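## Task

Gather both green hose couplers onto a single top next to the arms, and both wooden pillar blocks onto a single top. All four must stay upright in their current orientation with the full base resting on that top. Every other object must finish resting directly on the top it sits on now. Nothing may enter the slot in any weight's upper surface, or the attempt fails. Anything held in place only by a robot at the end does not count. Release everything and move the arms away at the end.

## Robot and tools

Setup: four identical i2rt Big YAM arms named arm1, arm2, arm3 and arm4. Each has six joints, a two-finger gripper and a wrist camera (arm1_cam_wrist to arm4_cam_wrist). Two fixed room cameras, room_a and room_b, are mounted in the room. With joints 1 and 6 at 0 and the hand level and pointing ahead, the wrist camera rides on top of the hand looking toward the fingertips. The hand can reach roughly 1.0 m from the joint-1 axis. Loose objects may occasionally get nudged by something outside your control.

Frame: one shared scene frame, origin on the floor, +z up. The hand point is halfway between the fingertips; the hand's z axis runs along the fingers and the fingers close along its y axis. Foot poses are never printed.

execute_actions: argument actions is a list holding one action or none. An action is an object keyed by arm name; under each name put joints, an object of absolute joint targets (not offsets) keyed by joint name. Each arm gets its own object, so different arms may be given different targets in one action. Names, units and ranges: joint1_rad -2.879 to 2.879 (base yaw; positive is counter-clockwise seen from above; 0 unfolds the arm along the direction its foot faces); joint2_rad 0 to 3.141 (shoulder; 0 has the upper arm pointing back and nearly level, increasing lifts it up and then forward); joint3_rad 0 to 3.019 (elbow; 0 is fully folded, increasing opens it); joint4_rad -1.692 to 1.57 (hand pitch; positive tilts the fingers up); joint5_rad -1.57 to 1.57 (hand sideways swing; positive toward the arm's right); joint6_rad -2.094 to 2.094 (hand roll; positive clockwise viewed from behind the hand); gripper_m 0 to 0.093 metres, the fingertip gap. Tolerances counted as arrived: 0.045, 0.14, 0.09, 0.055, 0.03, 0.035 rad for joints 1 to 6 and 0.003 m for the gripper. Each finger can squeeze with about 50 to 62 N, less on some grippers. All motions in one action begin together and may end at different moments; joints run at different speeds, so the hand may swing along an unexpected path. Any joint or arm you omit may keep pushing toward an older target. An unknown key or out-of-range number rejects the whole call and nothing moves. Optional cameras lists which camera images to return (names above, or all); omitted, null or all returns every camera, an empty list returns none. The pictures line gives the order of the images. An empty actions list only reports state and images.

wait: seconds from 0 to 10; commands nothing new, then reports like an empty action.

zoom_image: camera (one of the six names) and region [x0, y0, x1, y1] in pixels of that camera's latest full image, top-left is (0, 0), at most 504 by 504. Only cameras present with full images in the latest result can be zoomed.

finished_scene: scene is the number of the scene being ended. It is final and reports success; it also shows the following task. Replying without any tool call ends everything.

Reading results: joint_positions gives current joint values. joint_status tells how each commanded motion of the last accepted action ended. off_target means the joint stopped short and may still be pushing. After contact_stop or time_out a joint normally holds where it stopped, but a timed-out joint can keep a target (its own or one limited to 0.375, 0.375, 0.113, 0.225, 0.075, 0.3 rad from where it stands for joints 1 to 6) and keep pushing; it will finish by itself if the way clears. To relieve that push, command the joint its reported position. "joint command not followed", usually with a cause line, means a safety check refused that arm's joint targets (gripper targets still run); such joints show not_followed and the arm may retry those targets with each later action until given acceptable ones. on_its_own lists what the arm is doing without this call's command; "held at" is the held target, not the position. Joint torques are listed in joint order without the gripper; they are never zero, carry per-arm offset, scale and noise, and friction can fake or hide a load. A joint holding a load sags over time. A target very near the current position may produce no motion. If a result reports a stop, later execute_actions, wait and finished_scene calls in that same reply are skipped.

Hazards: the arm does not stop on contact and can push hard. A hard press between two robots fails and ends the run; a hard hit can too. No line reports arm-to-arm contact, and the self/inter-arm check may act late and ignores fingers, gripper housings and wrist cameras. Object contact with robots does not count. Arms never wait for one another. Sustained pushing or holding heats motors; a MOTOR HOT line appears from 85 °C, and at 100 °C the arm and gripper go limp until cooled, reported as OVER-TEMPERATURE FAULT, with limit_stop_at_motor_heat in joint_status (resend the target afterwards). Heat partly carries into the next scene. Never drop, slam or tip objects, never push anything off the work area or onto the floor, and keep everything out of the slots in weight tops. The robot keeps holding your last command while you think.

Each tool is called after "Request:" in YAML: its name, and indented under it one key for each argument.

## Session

Request:
execute_actions:
  actions: []

Scene clock: 0.00 s.
Joint torques (N m, as the arm reports them, + toward a larger angle): no reading
Motor temperatures (°C, as the motors report them): arm1=[29 28 32 27 28 29] | arm2=[28 28 31 29 26 29] | arm3=[29 28 31 30 28 28] | arm4=[26 28 32 29 29 29]
arm1.joint_positions: joint1_rad=-0.895 joint2_rad=+0.625 joint3_rad=+1.691 joint4_rad=-1.179 joint5_rad=+0.201 joint6_rad=-0.434 gripper_m=+0.094
arm1.joint_status: not commanded
arm1.hand: x=-1.5935 y=-0.3839 z=+1.4521 quat_wxyz=(-0.572, +0.627, -0.405, -0.341) (m; scene frame)
arm2.joint_positions: joint1_rad=-0.242 joint2_rad=+0.328 joint3_rad=+1.339 joint4_rad=-1.173 joint5_rad=+0.069 joint6_rad=+0.474 gripper_m=+0.094
arm2.joint_status: not commanded
arm2.hand: x=-0.5889 y=+0.5917 z=+1.3348 quat_wxyz=(-0.280, +0.465, -0.602, -0.586) (m; scene frame)
arm3.joint_positions: joint1_rad=+0.125 joint2_rad=+0.595 joint3_rad=+1.473 joint4_rad=-1.587 joint5_rad=+0.198 joint6_rad=-0.084 gripper_m=+0.095
arm3.joint_status: not commanded
arm3.hand: x=+0.9744 y=+0.5642 z=+1.3483 quat_wxyz=(-0.355, -0.298, -0.855, +0.232) (m; scene frame)
arm4.joint_positions: joint1_rad=+0.016 joint2_rad=+0.261 joint3_rad=+1.473 joint4_rad=-1.308 joint5_rad=+0.286 joint6_rad=-0.456 gripper_m=+0.094
arm4.joint_status: not commanded
arm4.hand: x=+1.3521 y=-0.6453 z=+1.4302 quat_wxyz=(-0.630, +0.086, -0.733, +0.240) (m; scene frame)
pictures: arm1_cam_wrist, arm2_cam_wrist, arm3_cam_wrist, arm4_cam_wrist, room_a, room_b
Images, in order (width x height): arm1_cam_wrist 672x504, arm2_cam_wrist 672x504, arm3_cam_wrist 672x504, arm4_cam_wrist 672x504, room_a 672x504, room_b 672x504.

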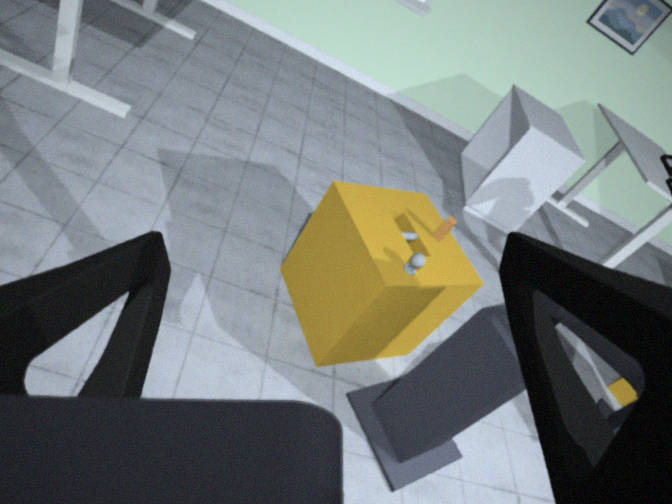

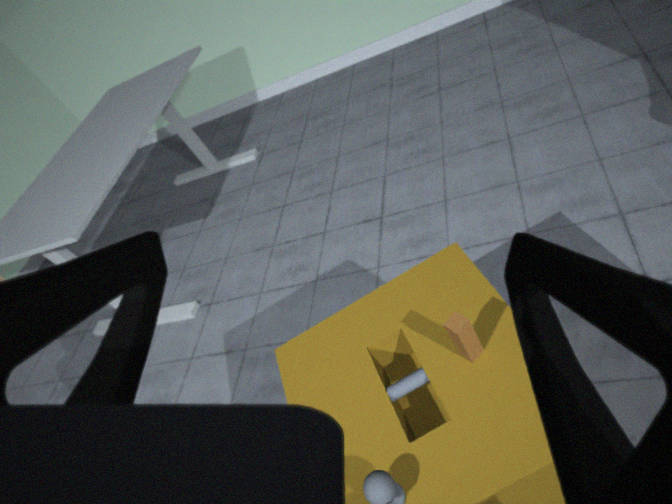

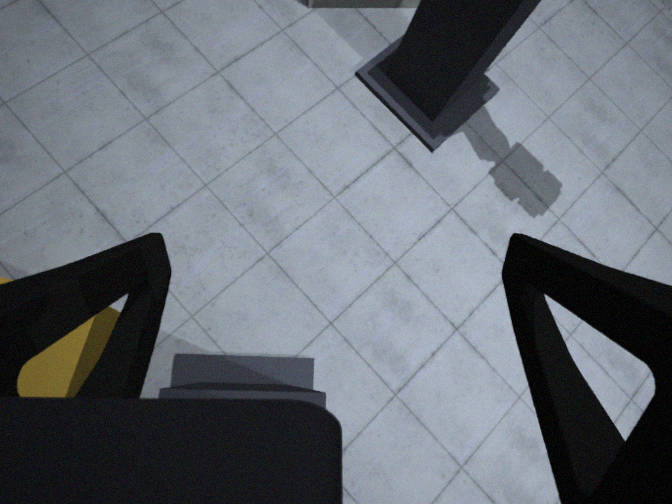

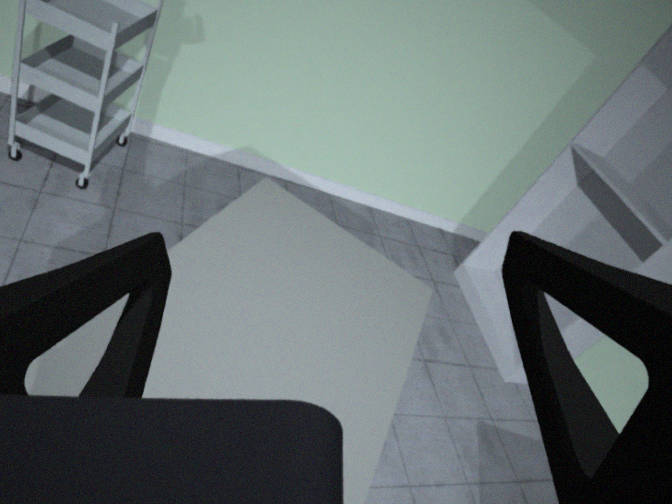

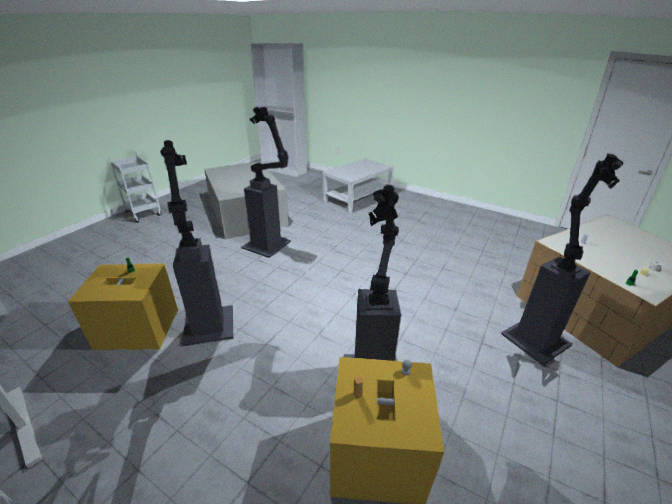

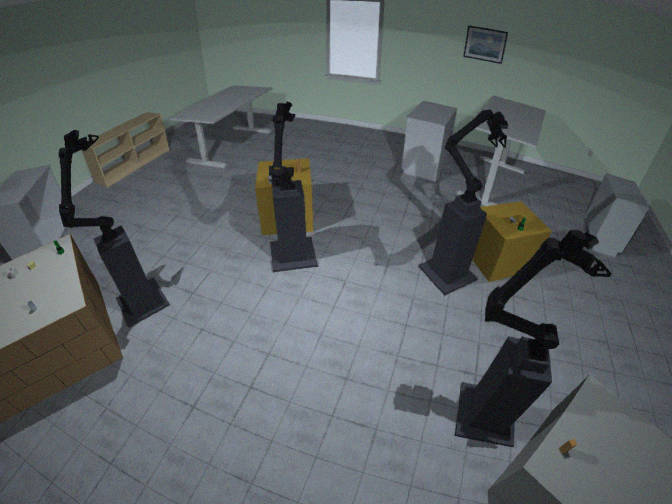

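Request:
execute_actions:
  actions:
    - {"arm1":{"joints":{"joint1_rad":1.3,"joint2_rad":1.2,"joint3_rad":1.3,"joint4_rad":-1.0,"joint5_rad":0,"joint6_rad":0}},"arm2":{"joints":{"joint1_rad":-0.15,"joint2_rad":1.4,"joint3_rad":1.35,"joint4_rad":-0.9,"joint5_rad":0,"joint6_rad":0}},"arm3":{"joints":{"joint1_rad":1.25,"joint2_rad":1.5,"joint3_rad":1.2,"joint4_rad":-0.65,"joint5_rad":0,"joint6_rad":0}},"arm4":{"joints":{"joint1_rad":-0.92,"joint2_rad":1.4,"joint3_rad":1.05,"joint4_rad":-0.6,"joint5_rad":0,"joint6_rad":0}}}
  cameras: ["arm1_cam_wrist","arm2_cam_wrist","arm3_cam_wrist","arm4_cam_wrist","room_a"]

Request:
zoom_image:
  camera: "room_a"
  region: [600, 250, 672, 300]

Scene clock: 7.50 s.
Joint torques (N m, as the arm reports them, + toward a larger angle): arm1=[-0.03 -8.69 11.95  1.88  0.18  0.24] | arm2=[  0.23 -12.39  12.97   2.16   0.    -0.07] | arm3=[ -1.33 -16.03  10.54   1.53  -0.05  -0.08] | arm4=[ -0.35 -12.78  10.56   1.74   0.09   0.14]
Motor temperatures (°C, as the motors report them): arm1=[29 29 32 27 28 29] | arm2=[28 28 33 29 26 29] | arm3=[29 28 32 30 28 28] | arm4=[26 28 32 29 29 29]
arm1.joint_positions: joint1_rad=+1.303 joint2_rad=+1.203 joint3_rad=+1.265 joint4_rad=-1.002 joint5_rad=-0.001 joint6_rad=-0.018 gripper_m=+0.094
arm1.joint_status: all done
arm1.hand: x=-1.9304 y=-0.9076 z=+1.0719 quat_wxyz=(+0.120, +0.874, +0.375, -0.286) (m; scene frame)
arm2.joint_positions: joint1_rad=-0.153 joint2_rad=+1.409 joint3_rad=+1.331 joint4_rad=-0.917 joint5_rad=+0.003 joint6_rad=+0.015 gripper_m=+0.094
arm2.joint_status: all done
arm2.hand: x=-0.7621 y=+0.9700 z=+1.0158 quat_wxyz=(-0.160, +0.786, -0.548, -0.238) (m; scene frame)
arm3.joint_positions: joint1_rad=+1.255 joint2_rad=+1.502 joint3_rad=+1.191 joint4_rad=-0.675 joint5_rad=+0.001 joint6_rad=-0.008 gripper_m=+0.095
arm3.joint_status: all done
arm3.hand: x=+1.3608 y=+0.9545 z=+1.0074 quat_wxyz=(-0.283, +0.226, -0.930, -0.068) (m; scene frame)
arm4.joint_positions: joint1_rad=-0.924 joint2_rad=+1.405 joint3_rad=+1.041 joint4_rad=-0.613 joint5_rad=+0.001 joint6_rad=-0.015 gripper_m=+0.094
arm4.joint_status: all done
arm4.hand: x=+1.6292 y=-1.0057 z=+0.9770 quat_wxyz=(-0.263, -0.410, -0.864, +0.128) (m; scene frame)
pictures: arm1_cam_wrist, arm2_cam_wrist, arm3_cam_wrist, arm4_cam_wrist, room_a
Images, in order (width x height): arm1_cam_wrist 672x504, arm2_cam_wrist 672x504, arm3_cam_wrist 672x504, arm4_cam_wrist 672x504, room_a 672x504.

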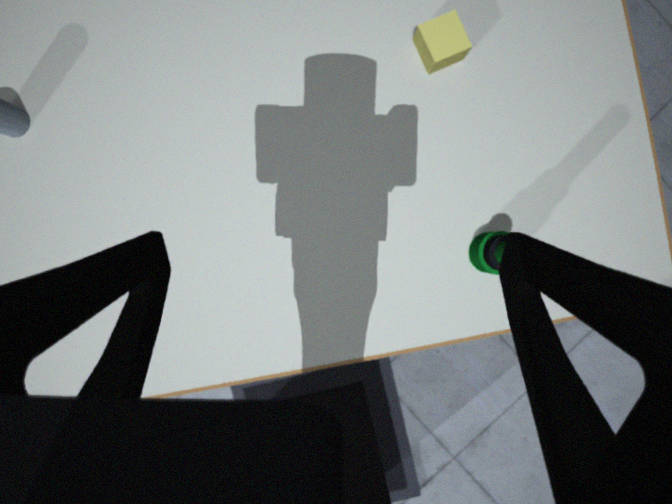

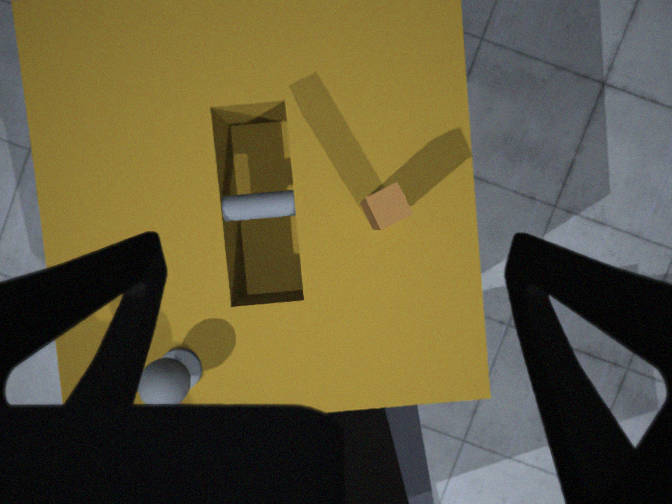

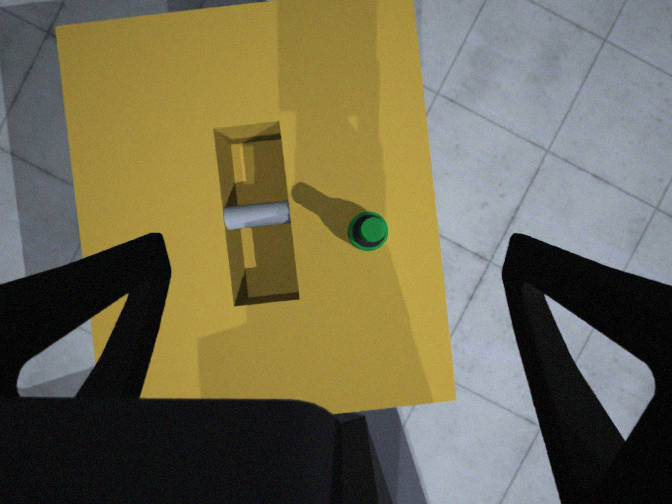

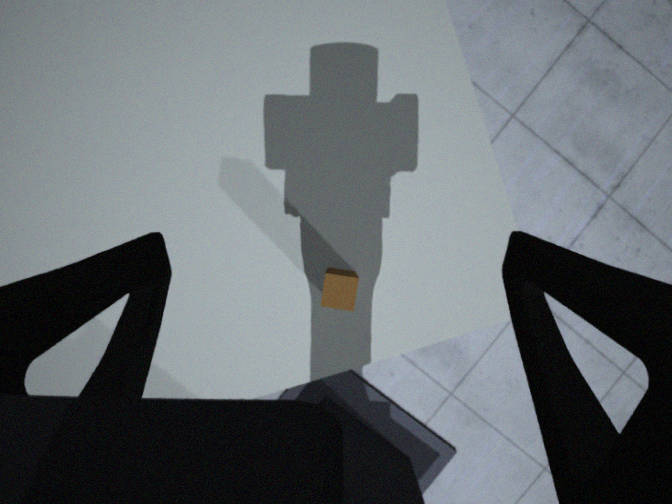

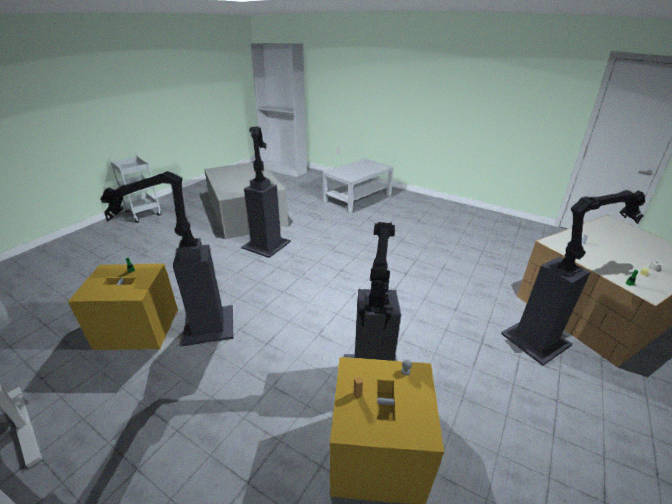

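Region (600, 250, 672, 300) of room_a's 672x504 image, scaled by 7.000, with more detail than that image has; it fills the top 350 rows of this view, and the rest is white.

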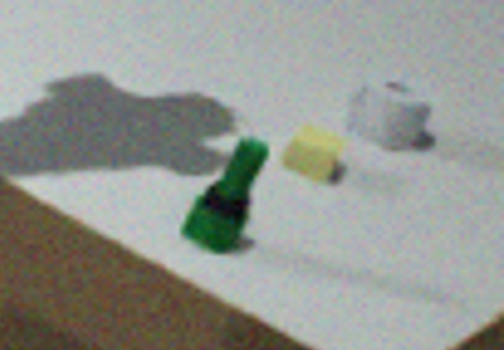

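Request:
execute_actions:
  actions:
    - {"arm1":{"joints":{"joint1_rad":-0.3,"joint2_rad":1.6,"joint3_rad":1.08,"joint4_rad":0.53,"joint6_rad":0.02}},"arm2":{"joints":{"joint1_rad":-1.905,"joint2_rad":1.27,"joint3_rad":0.755,"joint4_rad":0.56,"joint6_rad":1.58}},"arm3":{"joints":{"joint1_rad":1.183,"joint2_rad":2.243,"joint3_rad":1.478,"joint4_rad":-0.785}},"arm4":{"joints":{"joint1_rad":-0.938,"joint2_rad":2.08,"joint3_rad":1.115,"joint4_rad":-0.565,"joint6_rad":-1.445}}}
  cameras: ["arm3_cam_wrist","arm4_cam_wrist","room_b"]

Scene clock: 19.90 s.
Joint torques (N m, as the arm reports them, + toward a larger angle): arm1=[  0.64 -15.19   9.74   3.08   0.07   0.16] | arm2=[  0.23 -10.24  10.76   3.34   0.05   0.14] | arm3=[ -0.52 -24.54   8.55  -0.73  -0.05  -0.07] | arm4=[ -1.57 -19.24   7.25   0.24   0.01  -0.21]
Motor temperatures (°C, as the motors report them): arm1=[29 29 34 27 28 29] | arm2=[28 29 35 29 26 29] | arm3=[29 29 34 30 28 28] | arm4=[26 29 34 29 29 29]
arm1.joint_positions: joint1_rad=-0.307 joint2_rad=+1.613 joint3_rad=+1.065 joint4_rad=+0.511 joint5_rad=+0.002 joint6_rad=+0.005 gripper_m=+0.094
arm1.joint_status: all done
arm1.hand: x=-2.0605 y=-0.0748 z=+1.0336 quat_wxyz=(-0.274, +0.661, -0.289, -0.636) (m; scene frame)
arm2.joint_positions: joint1_rad=-1.908 joint2_rad=+1.285 joint3_rad=+0.750 joint4_rad=+0.532 joint5_rad=+0.000 joint6_rad=+1.565 gripper_m=+0.095
arm2.joint_status: all done
arm2.hand: x=-0.0208 y=+0.5664 z=+1.0481 quat_wxyz=(-0.450, -0.453, -0.547, -0.542) (m; scene frame)
arm3.joint_positions: joint1_rad=+1.181 joint2_rad=+2.247 joint3_rad=+1.455 joint4_rad=-0.774 joint5_rad=+0.001 joint6_rad=-0.008 gripper_m=+0.095
arm3.joint_status: all done
arm3.hand: x=+1.3961 y=+0.9252 z=+0.6818 quat_wxyz=(-0.004, +0.200, -0.980, -0.002) (m; scene frame)
arm4.joint_positions: joint1_rad=-0.925 joint2_rad=+2.095 joint3_rad=+1.091 joint4_rad=-0.569 joint5_rad=+0.001 joint6_rad=-1.430 gripper_m=+0.094
arm4.joint_status: all done
arm4.hand: x=+1.6005 y=-0.9693 z=+0.6576 quat_wxyz=(-0.001, +0.261, -0.965, -0.002) (m; scene frame)
pictures: arm3_cam_wrist, arm4_cam_wrist, room_b
Images, in order (width x height): arm3_cam_wrist 672x504, arm4_cam_wrist 672x504, room_b 672x504.

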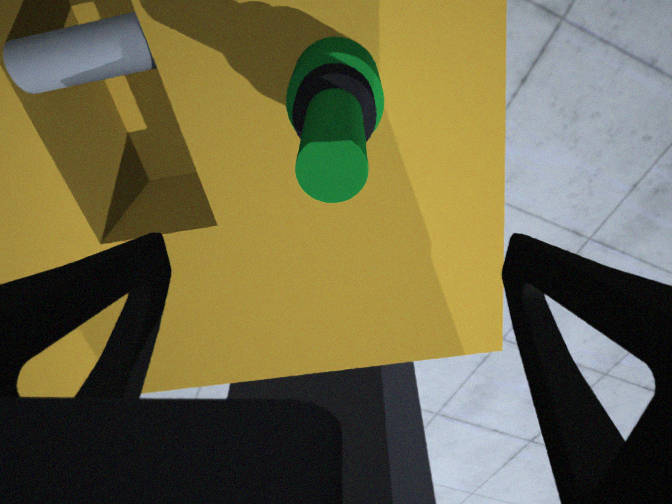

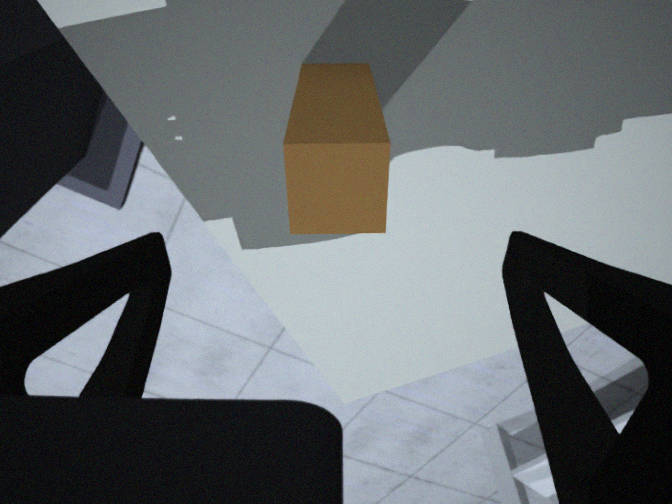

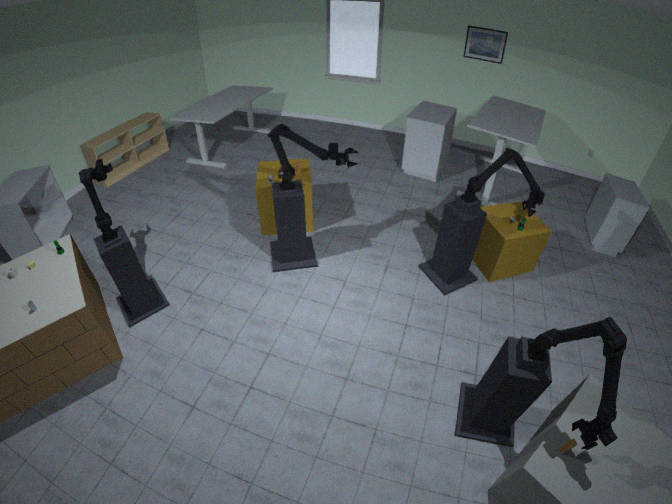

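Request:
execute_actions:
  actions:
    - {"arm1":{"joints":{"joint1_rad":-0.8}},"arm3":{"joints":{"joint2_rad":2.435,"joint3_rad":1.50,"joint4_rad":-0.595,"gripper_m":0.07}},"arm4":{"joints":{"joint1_rad":-0.945,"joint2_rad":2.272,"joint3_rad":1.152,"joint4_rad":-0.407,"gripper_m":0.08}}}
  cameras: ["arm3_cam_wrist","arm4_cam_wrist"]

Scene clock: 26.40 s.
Joint torques (N m, as the arm reports them, + toward a larger angle): arm1=[  0.61 -14.48   9.98   2.96   0.05   0.18] | arm2=[  0.52 -10.48  10.91   3.4    0.04   0.12] | arm3=[ -0.49 -26.28   6.42   0.31  -0.05  -0.07] | arm4=[ -1.24 -12.03   5.45   1.3    0.08  -0.21]
Motor temperatures (°C, as the motors report them): arm1=[29 29 35 28 28 29] | arm2=[28 29 36 29 26 29] | arm3=[29 29 34 30 28 28] | arm4=[26 29 34 29 29 29]
arm1.joint_positions: joint1_rad=-0.802 joint2_rad=+1.613 joint3_rad=+1.065 joint4_rad=+0.511 joint5_rad=+0.002 joint6_rad=+0.005 gripper_m=+0.094
arm1.joint_status: all done
arm1.hand: x=-1.7698 y=+0.0863 z=+1.0338 quat_wxyz=(-0.422, +0.571, -0.441, -0.549) (m; scene frame)
arm2.joint_positions: joint1_rad=-1.908 joint2_rad=+1.285 joint3_rad=+0.750 joint4_rad=+0.532 joint5_rad=+0.000 joint6_rad=+1.565 gripper_m=+0.095
arm2.joint_status: not commanded
arm2.hand: x=-0.0208 y=+0.5664 z=+1.0481 quat_wxyz=(-0.450, -0.453, -0.547, -0.542) (m; scene frame)
arm3.joint_positions: joint1_rad=+1.181 joint2_rad=+2.446 joint3_rad=+1.487 joint4_rad=-0.613 joint5_rad=+0.001 joint6_rad=-0.008 gripper_m=+0.070
arm3.joint_status: all done
arm3.hand: x=+1.3902 y=+0.9231 z=+0.5782 quat_wxyz=(-0.001, +0.200, -0.980, -0.002) (m; scene frame)
arm4.joint_positions: joint1_rad=-0.934 joint2_rad=+2.200 joint3_rad=+1.148 joint4_rad=-0.434 joint5_rad=-0.001 joint6_rad=-1.431 gripper_m=+0.080
arm4.joint_status: all done
arm4.hand: x=+1.6189 y=-0.9990 z=+0.6213 quat_wxyz=(-0.018, +0.258, -0.965, +0.038) (m; scene frame)
pictures: arm3_cam_wrist, arm4_cam_wrist
Images, in order (width x height): arm3_cam_wrist 672x504, arm4_cam_wrist 672x504.

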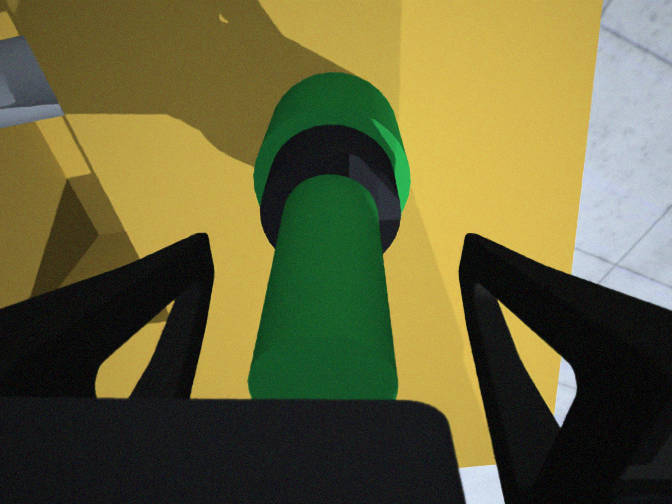

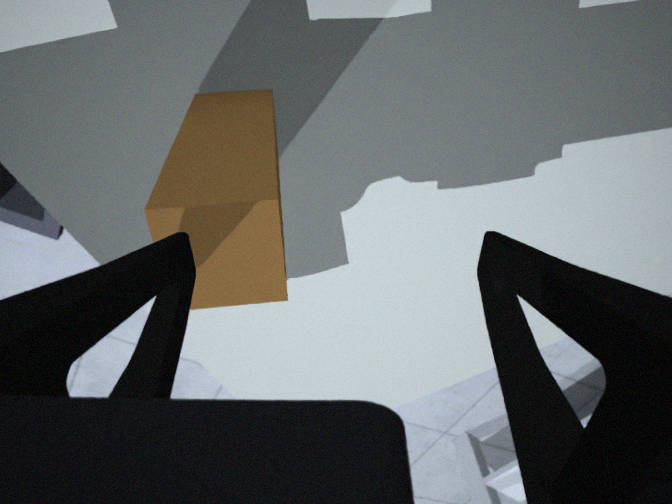

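Request:
execute_actions:
  actions:
    - {"arm3":{"joints":{"gripper_m":0.01}},"arm4":{"joints":{"joint2_rad":2.13,"joint4_rad":-0.434}}}
  cameras: ["arm3_cam_wrist","arm4_cam_wrist"]

Scene clock: 29.23 s.
Joint torques (N m, as the arm reports them, + toward a larger angle): arm1=[  1.15 -15.27  10.07   3.13   0.09   0.19] | arm2=[  0.33 -10.06  10.89   3.35   0.06   0.12] | arm3=[ -0.52 -26.     6.53   0.34  -0.03  -0.05] | arm4=[ -1.44 -19.05   5.97   0.74   0.1   -0.2 ]
Motor temperatures (°C, as the motors report them): arm1=[29 29 35 28 28 29] | arm2=[28 29 36 29 26 29] | arm3=[29 30 34 30 28 28] | arm4=[26 29 34 29 29 29]
arm1.joint_positions: joint1_rad=-0.802 joint2_rad=+1.613 joint3_rad=+1.065 joint4_rad=+0.511 joint5_rad=+0.002 joint6_rad=+0.005 gripper_m=+0.094
arm1.joint_status: not commanded
arm1.hand: x=-1.7698 y=+0.0863 z=+1.0338 quat_wxyz=(-0.422, +0.571, -0.441, -0.549) (m; scene frame)
arm2.joint_positions: joint1_rad=-1.908 joint2_rad=+1.285 joint3_rad=+0.750 joint4_rad=+0.532 joint5_rad=+0.000 joint6_rad=+1.565 gripper_m=+0.095
arm2.joint_status: not commanded
arm2.hand: x=-0.0208 y=+0.5664 z=+1.0481 quat_wxyz=(-0.450, -0.453, -0.547, -0.542) (m; scene frame)
arm3.joint_positions: joint1_rad=+1.181 joint2_rad=+2.446 joint3_rad=+1.487 joint4_rad=-0.612 joint5_rad=+0.000 joint6_rad=-0.008 gripper_m=+0.026
arm3.joint_status: gripper_m off_target (ended at +0.026, target +0.010)
arm3.hand: x=+1.3903 y=+0.9232 z=+0.5782 quat_wxyz=(-0.001, +0.200, -0.980, -0.002) (m; scene frame)
arm4.joint_positions: joint1_rad=-0.934 joint2_rad=+2.133 joint3_rad=+1.148 joint4_rad=-0.442 joint5_rad=-0.001 joint6_rad=-1.431 gripper_m=+0.080
arm4.joint_status: all done
arm4.hand: x=+1.6298 y=-1.0132 z=+0.6546 quat_wxyz=(-0.030, +0.257, -0.964, +0.065) (m; scene frame)
pictures: arm3_cam_wrist, arm4_cam_wrist
Images, in order (width x height): arm3_cam_wrist 672x504, arm4_cam_wrist 672x504.

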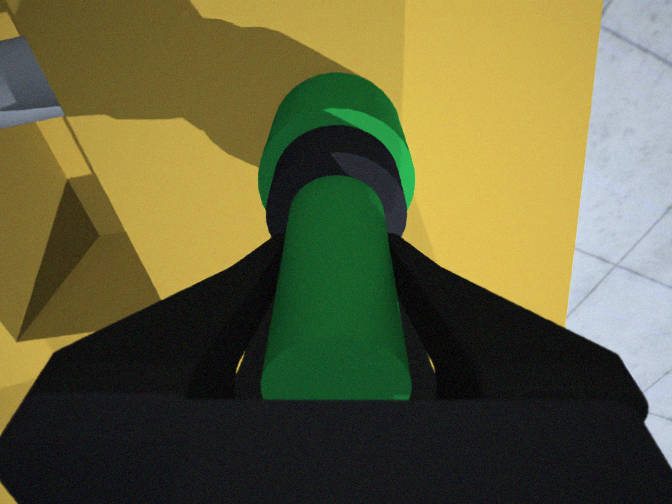

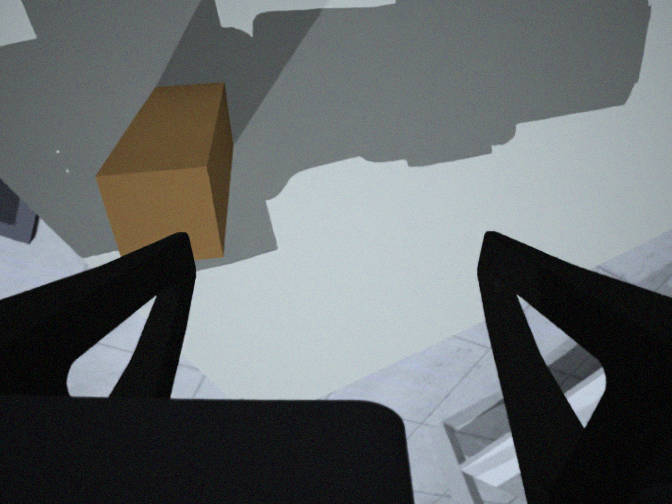

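Request:
execute_actions:
  actions:
    - {"arm1":{"joints":{"joint1_rad":-1.845,"joint3_rad":1.14}},"arm3":{"joints":{"joint2_rad":2.2}},"arm4":{"joints":{"joint3_rad":1.125,"joint6_rad":0.15,"gripper_m":0.093}}}
  cameras: ["arm4_cam_wrist"]

Scene clock: 35.40 s.
Joint torques (N m, as the arm reports them, + toward a larger angle): arm1=[  0.23 -14.41  12.51   3.24   0.06   0.16] | arm2=[  0.41 -10.16  10.9    3.34   0.05   0.13] | arm3=[ -0.72 -25.83   8.75   0.66  -0.02  -0.07] | arm4=[ -1.04 -18.82   5.33   0.76   0.19   0.14]
Motor temperatures (°C, as the motors report them): arm1=[29 30 35 28 28 29] | arm2=[28 29 36 29 26 29] | arm3=[29 30 34 30 28 28] | arm4=[26 30 33 29 29 29]
arm1.joint_positions: joint1_rad=-1.852 joint2_rad=+1.613 joint3_rad=+1.090 joint4_rad=+0.511 joint5_rad=+0.002 joint6_rad=+0.005 gripper_m=+0.094
arm1.joint_status: all done
arm1.hand: x=-1.1112 y=-0.0891 z=+1.0505 quat_wxyz=(-0.650, +0.270, -0.659, -0.267) (m; scene frame)
arm2.joint_positions: joint1_rad=-1.908 joint2_rad=+1.285 joint3_rad=+0.750 joint4_rad=+0.532 joint5_rad=+0.000 joint6_rad=+1.565 gripper_m=+0.095
arm2.joint_status: not commanded
arm2.hand: x=-0.0208 y=+0.5664 z=+1.0481 quat_wxyz=(-0.450, -0.453, -0.547, -0.542) (m; scene frame)
arm3.joint_positions: joint1_rad=+1.181 joint2_rad=+2.201 joint3_rad=+1.487 joint4_rad=-0.608 joint5_rad=+0.000 joint6_rad=-0.008 gripper_m=+0.026
arm3.joint_status: all done
arm3.hand: x=+1.4585 y=+0.9511 z=+0.7243 quat_wxyz=(-0.124, +0.198, -0.972, -0.026) (m; scene frame)
arm4.joint_positions: joint1_rad=-0.934 joint2_rad=+2.133 joint3_rad=+1.127 joint4_rad=-0.441 joint5_rad=-0.001 joint6_rad=+0.134 gripper_m=+0.093
arm4.joint_status: all done
arm4.hand: x=+1.6228 y=-1.0042 z=+0.6497 quat_wxyz=(-0.058, -0.498, -0.865, +0.021) (m; scene frame)
pictures: arm4_cam_wrist
Images, in order (width x height): arm4_cam_wrist 672x504.

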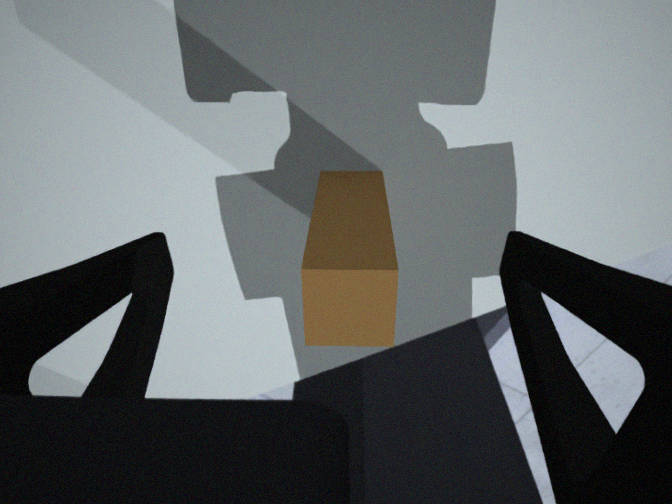

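Request:
execute_actions:
  actions:
    - {"arm3":{"joints":{"joint1_rad":-2.18,"joint2_rad":1.88,"joint3_rad":1.235,"joint4_rad":0.69}},"arm4":{"joints":{"joint2_rad":2.262,"joint4_rad":-0.42}}}
  cameras: ["arm2_cam_wrist","arm3_cam_wrist","arm4_cam_wrist"]

Scene clock: 40.90 s.
Joint torques (N m, as the arm reports them, + toward a larger angle): arm1=[  1.33 -14.99  12.59   3.23   0.04   0.15] | arm2=[  0.21 -10.05  10.9    3.36   0.06   0.12] | arm3=[  0.05 -22.37   9.38   2.67  -0.13  -0.08] | arm4=[ -1.51 -20.     4.46   0.54   0.16   0.14]
Motor temperatures (°C, as the motors report them): arm1=[29 30 36 28 28 29] | arm2=[28 29 36 29 26 29] | arm3=[29 30 34 30 28 28] | arm4=[26 30 33 29 29 29]
arm1.joint_positions: joint1_rad=-1.852 joint2_rad=+1.613 joint3_rad=+1.090 joint4_rad=+0.511 joint5_rad=+0.002 joint6_rad=+0.005 gripper_m=+0.094
arm1.joint_status: not commanded
arm1.hand: x=-1.1112 y=-0.0891 z=+1.0505 quat_wxyz=(-0.650, +0.270, -0.659, -0.267) (m; scene frame)
arm2.joint_positions: joint1_rad=-1.908 joint2_rad=+1.285 joint3_rad=+0.750 joint4_rad=+0.532 joint5_rad=+0.000 joint6_rad=+1.565 gripper_m=+0.095
arm2.joint_status: not commanded
arm2.hand: x=-0.0208 y=+0.5664 z=+1.0481 quat_wxyz=(-0.450, -0.453, -0.547, -0.542) (m; scene frame)
arm3.joint_positions: joint1_rad=-2.190 joint2_rad=+1.885 joint3_rad=+1.228 joint4_rad=+0.650 joint5_rad=+0.003 joint6_rad=-0.007 gripper_m=+0.026
arm3.joint_status: all done
arm3.hand: x=+0.1168 y=+0.5760 z=+1.0456 quat_wxyz=(-0.054, -0.708, -0.062, +0.701) (m; scene frame)
arm4.joint_positions: joint1_rad=-0.934 joint2_rad=+2.278 joint3_rad=+1.119 joint4_rad=-0.425 joint5_rad=-0.001 joint6_rad=+0.135 gripper_m=+0.093
arm4.joint_status: all done
arm4.hand: x=+1.5942 y=-0.9671 z=+0.5800 quat_wxyz=(+0.005, -0.499, -0.867, -0.004) (m; scene frame)
pictures: arm2_cam_wrist, arm3_cam_wrist, arm4_cam_wrist
Images, in order (width x height): arm2_cam_wrist 672x504, arm3_cam_wrist 672x504, arm4_cam_wrist 672x504.

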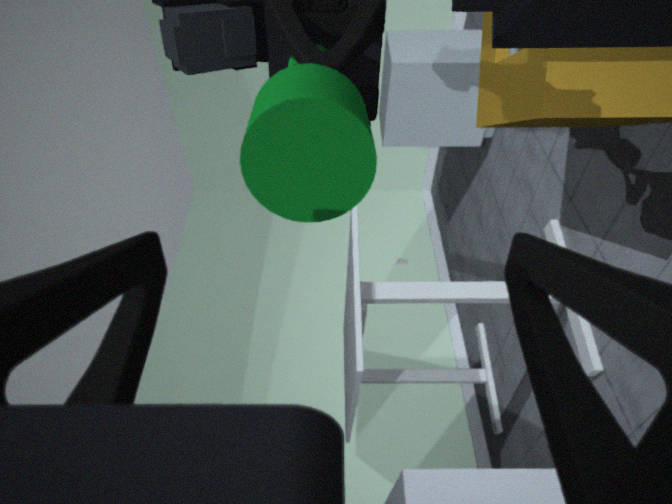

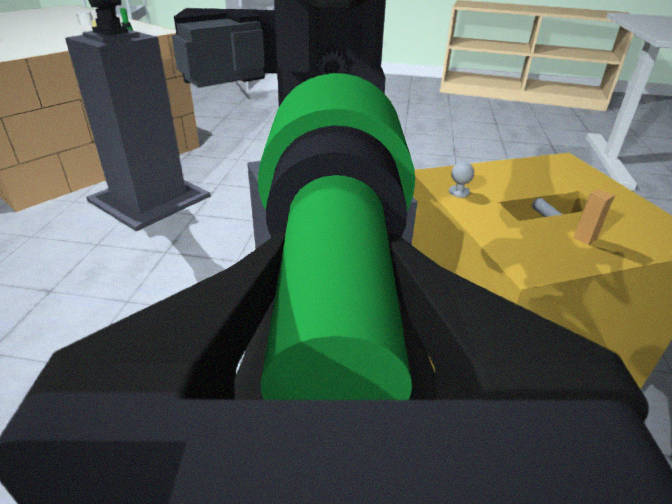

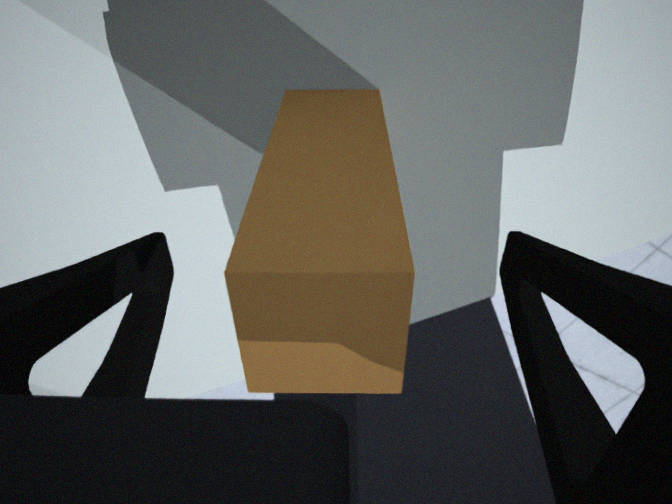

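Request:
execute_actions:
  actions:
    - {"arm2":{"joints":{"joint2_rad":1.394,"joint3_rad":0.915}},"arm4":{"joints":{"gripper_m":0.015}}}
  cameras: ["arm2_cam_wrist"]

Scene clock: 44.70 s.
Joint torques (N m, as the arm reports them, + toward a larger angle): arm1=[  0.29 -15.22  12.39   3.18   0.     0.19] | arm2=[  0.5  -11.35  14.77   3.21   0.04   0.11] | arm3=[  0.01 -22.41   9.43   2.68  -0.14  -0.08] | arm4=[ -0.93 -20.14   4.55   0.52   0.16   0.13]
Motor temperatures (°C, as the motors report them): arm1=[29 30 36 28 28 29] | arm2=[28 29 36 29 26 29] | arm3=[29 30 34 31 28 28] | arm4=[26 30 33 29 29 29]
arm1.joint_positions: joint1_rad=-1.852 joint2_rad=+1.613 joint3_rad=+1.090 joint4_rad=+0.511 joint5_rad=+0.002 joint6_rad=+0.005 gripper_m=+0.094
arm1.joint_status: not commanded
arm1.hand: x=-1.1112 y=-0.0891 z=+1.0505 quat_wxyz=(-0.650, +0.270, -0.659, -0.267) (m; scene frame)
arm2.joint_positions: joint1_rad=-1.908 joint2_rad=+1.394 joint3_rad=+0.868 joint4_rad=+0.534 joint5_rad=+0.000 joint6_rad=+1.566 gripper_m=+0.095
arm2.joint_status: all done
arm2.hand: x=+0.0220 y=+0.5744 z=+1.0561 quat_wxyz=(-0.452, -0.450, -0.544, -0.545) (m; scene frame)
arm3.joint_positions: joint1_rad=-2.190 joint2_rad=+1.885 joint3_rad=+1.228 joint4_rad=+0.650 joint5_rad=+0.003 joint6_rad=-0.007 gripper_m=+0.026
arm3.joint_status: not commanded
arm3.hand: x=+0.1168 y=+0.5760 z=+1.0456 quat_wxyz=(-0.054, -0.708, -0.062, +0.701) (m; scene frame)
arm4.joint_positions: joint1_rad=-0.934 joint2_rad=+2.278 joint3_rad=+1.119 joint4_rad=-0.425 joint5_rad=-0.001 joint6_rad=+0.136 gripper_m=+0.034
arm4.joint_status: gripper_m off_target (ended at +0.034, target +0.015)
arm4.hand: x=+1.5941 y=-0.9672 z=+0.5800 quat_wxyz=(+0.005, -0.499, -0.866, -0.004) (m; scene frame)
pictures: arm2_cam_wrist
Images, in order (width x height): arm2_cam_wrist 672x504.

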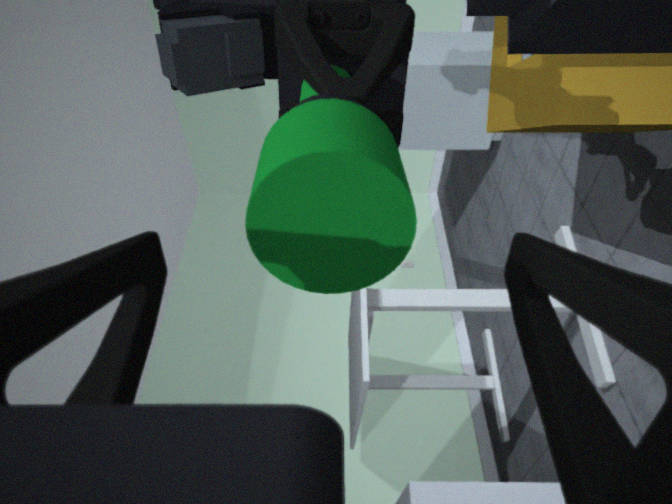

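Request:
execute_actions:
  actions:
    - {"arm2":{"joints":{"joint2_rad":1.511,"joint3_rad":1.027}},"arm4":{"joints":{"joint2_rad":2.1}}}
  cameras: ["arm2_cam_wrist","arm4_cam_wrist"]

Scene clock: 47.33 s.
Joint torques (N m, as the arm reports them, + toward a larger angle): arm1=[  1.32 -14.58  12.35   3.37   0.04   0.24] | arm2=[  0.21 -12.18  14.17   3.18   0.07   0.13] | arm3=[ -0.11 -22.31   9.42   2.68  -0.13  -0.09] | arm4=[ -1.09 -18.88   6.44   0.82   0.2    0.14]
Motor temperatures (°C, as the motors report them): arm1=[29 30 36 28 28 29] | arm2=[28 29 37 29 26 29] | arm3=[29 30 34 31 28 28] | arm4=[26 30 33 29 29 29]
arm1.joint_positions: joint1_rad=-1.852 joint2_rad=+1.613 joint3_rad=+1.090 joint4_rad=+0.511 joint5_rad=+0.002 joint6_rad=+0.005 gripper_m=+0.094
arm1.joint_status: not commanded
arm1.hand: x=-1.1112 y=-0.0891 z=+1.0505 quat_wxyz=(-0.650, +0.270, -0.659, -0.267) (m; scene frame)
arm2.joint_positions: joint1_rad=-1.908 joint2_rad=+1.505 joint3_rad=+0.986 joint4_rad=+0.534 joint5_rad=+0.000 joint6_rad=+1.566 gripper_m=+0.095
arm2.joint_status: all done
arm2.hand: x=+0.0653 y=+0.5826 z=+1.0570 quat_wxyz=(-0.454, -0.449, -0.542, -0.547) (m; scene frame)
arm3.joint_positions: joint1_rad=-2.190 joint2_rad=+1.885 joint3_rad=+1.228 joint4_rad=+0.650 joint5_rad=+0.003 joint6_rad=-0.007 gripper_m=+0.026
arm3.joint_status: not commanded
arm3.hand: x=+0.1168 y=+0.5760 z=+1.0456 quat_wxyz=(-0.054, -0.708, -0.062, +0.701) (m; scene frame)
arm4.joint_positions: joint1_rad=-0.934 joint2_rad=+2.099 joint3_rad=+1.117 joint4_rad=-0.424 joint5_rad=-0.001 joint6_rad=+0.136 gripper_m=+0.034
arm4.joint_status: all done
arm4.hand: x=+1.6276 y=-1.0106 z=+0.6646 quat_wxyz=(-0.077, -0.498, -0.863, +0.029) (m; scene frame)
pictures: arm2_cam_wrist, arm4_cam_wrist
Images, in order (width x height): arm2_cam_wrist 672x504, arm4_cam_wrist 672x504.

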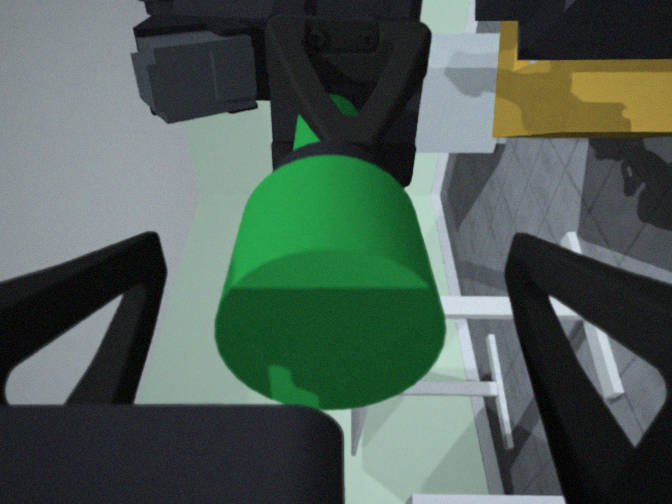

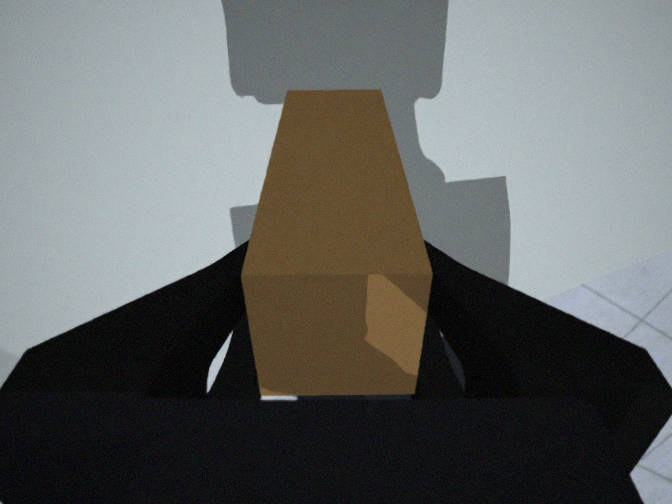

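Request:
execute_actions:
  actions:
    - {"arm2":{"joints":{"gripper_m":0.03}}}
  cameras: []

Request:
execute_actions:
  actions:
    - {"arm3":{"joints":{"gripper_m":0.093}}}
  cameras: ["arm2_cam_wrist"]

Request:
execute_actions:
  actions:
    - {"arm3":{"joints":{"joint2_rad":1.44,"joint3_rad":0.635,"joint4_rad":0.83}},"arm1":{"joints":{"joint2_rad":1.54,"joint3_rad":1.03,"joint4_rad":0.55}},"arm4":{"joints":{"joint1_rad":-0.4,"joint2_rad":1.745,"joint3_rad":1.085,"joint4_rad":0.1,"joint6_rad":-0.4}}}
  cameras: ["room_b"]

Scene clock: 52.63 s.
Joint torques (N m, as the arm reports them, + toward a larger angle): arm1=[  0.63 -14.46  12.54   3.2    0.04   0.2 ] | arm2=[  0.53 -12.1   14.19   3.17   0.05   0.15] | arm3=[ -0.08 -22.22   9.42   2.67  -0.15  -0.07] | arm4=[ -1.26 -18.48   6.39   0.76   0.2    0.13]
Motor temperatures (°C, as the motors report them): arm1=[29 30 36 28 28 29] | arm2=[28 29 38 29 26 29] | arm3=[29 30 34 31 28 28] | arm4=[26 30 33 29 29 29]
arm1.joint_positions: joint1_rad=-1.852 joint2_rad=+1.613 joint3_rad=+1.090 joint4_rad=+0.511 joint5_rad=+0.002 joint6_rad=+0.005 gripper_m=+0.094
arm1.joint_status: not commanded
arm1.hand: x=-1.1112 y=-0.0891 z=+1.0505 quat_wxyz=(-0.650, +0.270, -0.659, -0.267) (m; scene frame)
arm2.joint_positions: joint1_rad=-1.908 joint2_rad=+1.505 joint3_rad=+0.986 joint4_rad=+0.535 joint5_rad=+0.000 joint6_rad=+1.566 gripper_m=+0.049
arm2.joint_status: gripper_m off_target (ended at +0.049, target +0.030)
arm2.hand: x=+0.0653 y=+0.5826 z=+1.0573 quat_wxyz=(-0.454, -0.449, -0.541, -0.547) (m; scene frame)
arm3.joint_positions: joint1_rad=-2.190 joint2_rad=+1.885 joint3_rad=+1.227 joint4_rad=+0.651 joint5_rad=+0.003 joint6_rad=-0.007 gripper_m=+0.026
arm3.joint_status: not commanded
arm3.hand: x=+0.1169 y=+0.5760 z=+1.0456 quat_wxyz=(-0.054, -0.708, -0.062, +0.702) (m; scene frame)
arm4.joint_positions: joint1_rad=-0.934 joint2_rad=+2.099 joint3_rad=+1.117 joint4_rad=-0.424 joint5_rad=-0.001 joint6_rad=+0.136 gripper_m=+0.034
arm4.joint_status: not commanded
arm4.hand: x=+1.6276 y=-1.0106 z=+0.6646 quat_wxyz=(-0.077, -0.498, -0.863, +0.029) (m; scene frame)
pictures: none
No camera images: the call's "cameras" was empty. Leave "cameras" out to get every camera's image.

Scene clock: 53.33 s.
Joint torques (N m, as the arm reports them, + toward a larger angle): arm1=[  1.09 -14.73  12.45   3.21   0.07   0.16] | arm2=[  0.16 -12.84  14.13   3.22   0.05   0.11] | arm3=[ -0.19 -22.09   9.43   2.26  -0.15  -0.08] | arm4=[ -1.27 -18.45   6.38   0.76   0.14   0.15]
Motor temperatures (°C, as the motors report them): arm1=[29 30 37 28 28 29] | arm2=[28 29 38 29 26 29] | arm3=[29 30 34 31 28 28] | arm4=[26 30 33 29 29 29]
arm1.joint_positions: joint1_rad=-1.852 joint2_rad=+1.613 joint3_rad=+1.090 joint4_rad=+0.511 joint5_rad=+0.002 joint6_rad=+0.005 gripper_m=+0.094
arm1.joint_status: not commanded
arm1.hand: x=-1.1112 y=-0.0891 z=+1.0505 quat_wxyz=(-0.650, +0.270, -0.659, -0.267) (m; scene frame)
arm2.joint_positions: joint1_rad=-1.908 joint2_rad=+1.506 joint3_rad=+0.986 joint4_rad=+0.535 joint5_rad=+0.000 joint6_rad=+1.566 gripper_m=+0.049
arm2.joint_status: not commanded
arm2.hand: x=+0.0654 y=+0.5826 z=+1.0568 quat_wxyz=(-0.454, -0.449, -0.542, -0.547) (m; scene frame)
arm3.joint_positions: joint1_rad=-2.190 joint2_rad=+1.885 joint3_rad=+1.227 joint4_rad=+0.661 joint5_rad=+0.003 joint6_rad=-0.007 gripper_m=+0.093
arm3.joint_status: all done
arm3.hand: x=+0.1169 y=+0.5760 z=+1.0481 quat_wxyz=(-0.054, -0.704, -0.062, +0.705) (m; scene frame)
arm4.joint_positions: joint1_rad=-0.934 joint2_rad=+2.099 joint3_rad=+1.117 joint4_rad=-0.424 joint5_rad=-0.001 joint6_rad=+0.136 gripper_m=+0.034
arm4.joint_status: not commanded
arm4.hand: x=+1.6276 y=-1.0106 z=+0.6646 quat_wxyz=(-0.077, -0.498, -0.863, +0.029) (m; scene frame)
pictures: arm2_cam_wrist
Images, in order (width x height): arm2_cam_wrist 672x504.

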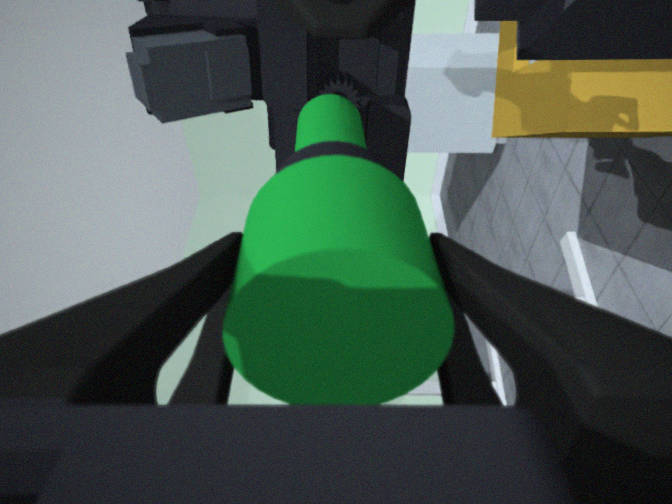

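Scene clock: 54.90 s.
Joint torques (N m, as the arm reports them, + toward a larger angle): arm1=[  0.82 -13.25   8.5    2.91   0.08   0.12] | arm2=[  0.33 -12.16  14.16   3.19   0.05   0.13] | arm3=[  0.11 -12.59   8.61   1.82  -0.15  -0.08] | arm4=[ -0.74 -17.27  10.43   2.16   0.2   -0.16]
Motor temperatures (°C, as the motors report them): arm1=[29 30 36 28 28 29] | arm2=[28 29 38 29 26 29] | arm3=[29 30 34 31 28 28] | arm4=[26 30 33 29 29 29]
arm1.joint_positions: joint1_rad=-1.852 joint2_rad=+1.539 joint3_rad=+1.037 joint4_rad=+0.534 joint5_rad=+0.002 joint6_rad=+0.005 gripper_m=+0.094
arm1.joint_status: all done
arm1.hand: x=-1.1284 y=-0.1060 z=+1.0734 quat_wxyz=(-0.664, +0.264, -0.644, -0.273) (m; scene frame)
arm2.joint_positions: joint1_rad=-1.908 joint2_rad=+1.506 joint3_rad=+0.986 joint4_rad=+0.535 joint5_rad=+0.000 joint6_rad=+1.566 gripper_m=+0.049
arm2.joint_status: not commanded
arm2.hand: x=+0.0654 y=+0.5826 z=+1.0568 quat_wxyz=(-0.454, -0.449, -0.542, -0.547) (m; scene frame)
arm3.joint_positions: joint1_rad=-2.190 joint2_rad=+1.437 joint3_rad=+0.626 joint4_rad=+0.814 joint5_rad=+0.003 joint6_rad=-0.007 gripper_m=+0.093
arm3.joint_status: all done
arm3.hand: x=+0.3180 y=+0.6098 z=+1.0502 quat_wxyz=(-0.054, -0.705, -0.062, +0.705) (m; scene frame)
arm4.joint_positions: joint1_rad=-0.396 joint2_rad=+1.753 joint3_rad=+1.070 joint4_rad=+0.081 joint5_rad=-0.003 joint6_rad=-0.384 gripper_m=+0.034
arm4.joint_status: all done
arm4.hand: x=+1.9171 y=-0.8355 z=+0.9124 quat_wxyz=(-0.434, +0.006, -0.885, +0.170) (m; scene frame)
pictures: room_b
Images, in order (width x height): room_b 672x504.

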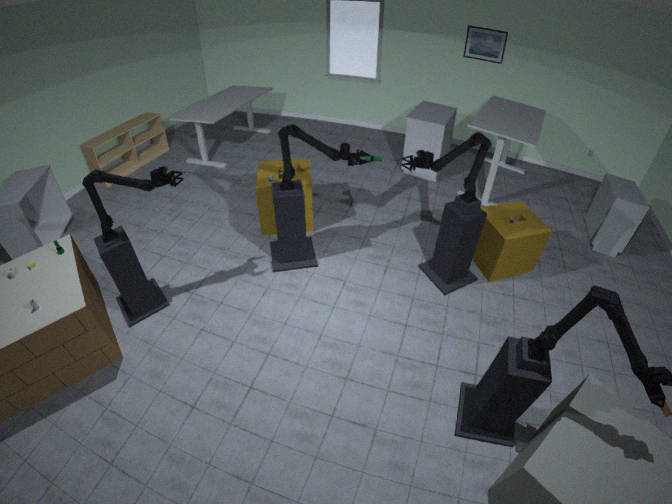

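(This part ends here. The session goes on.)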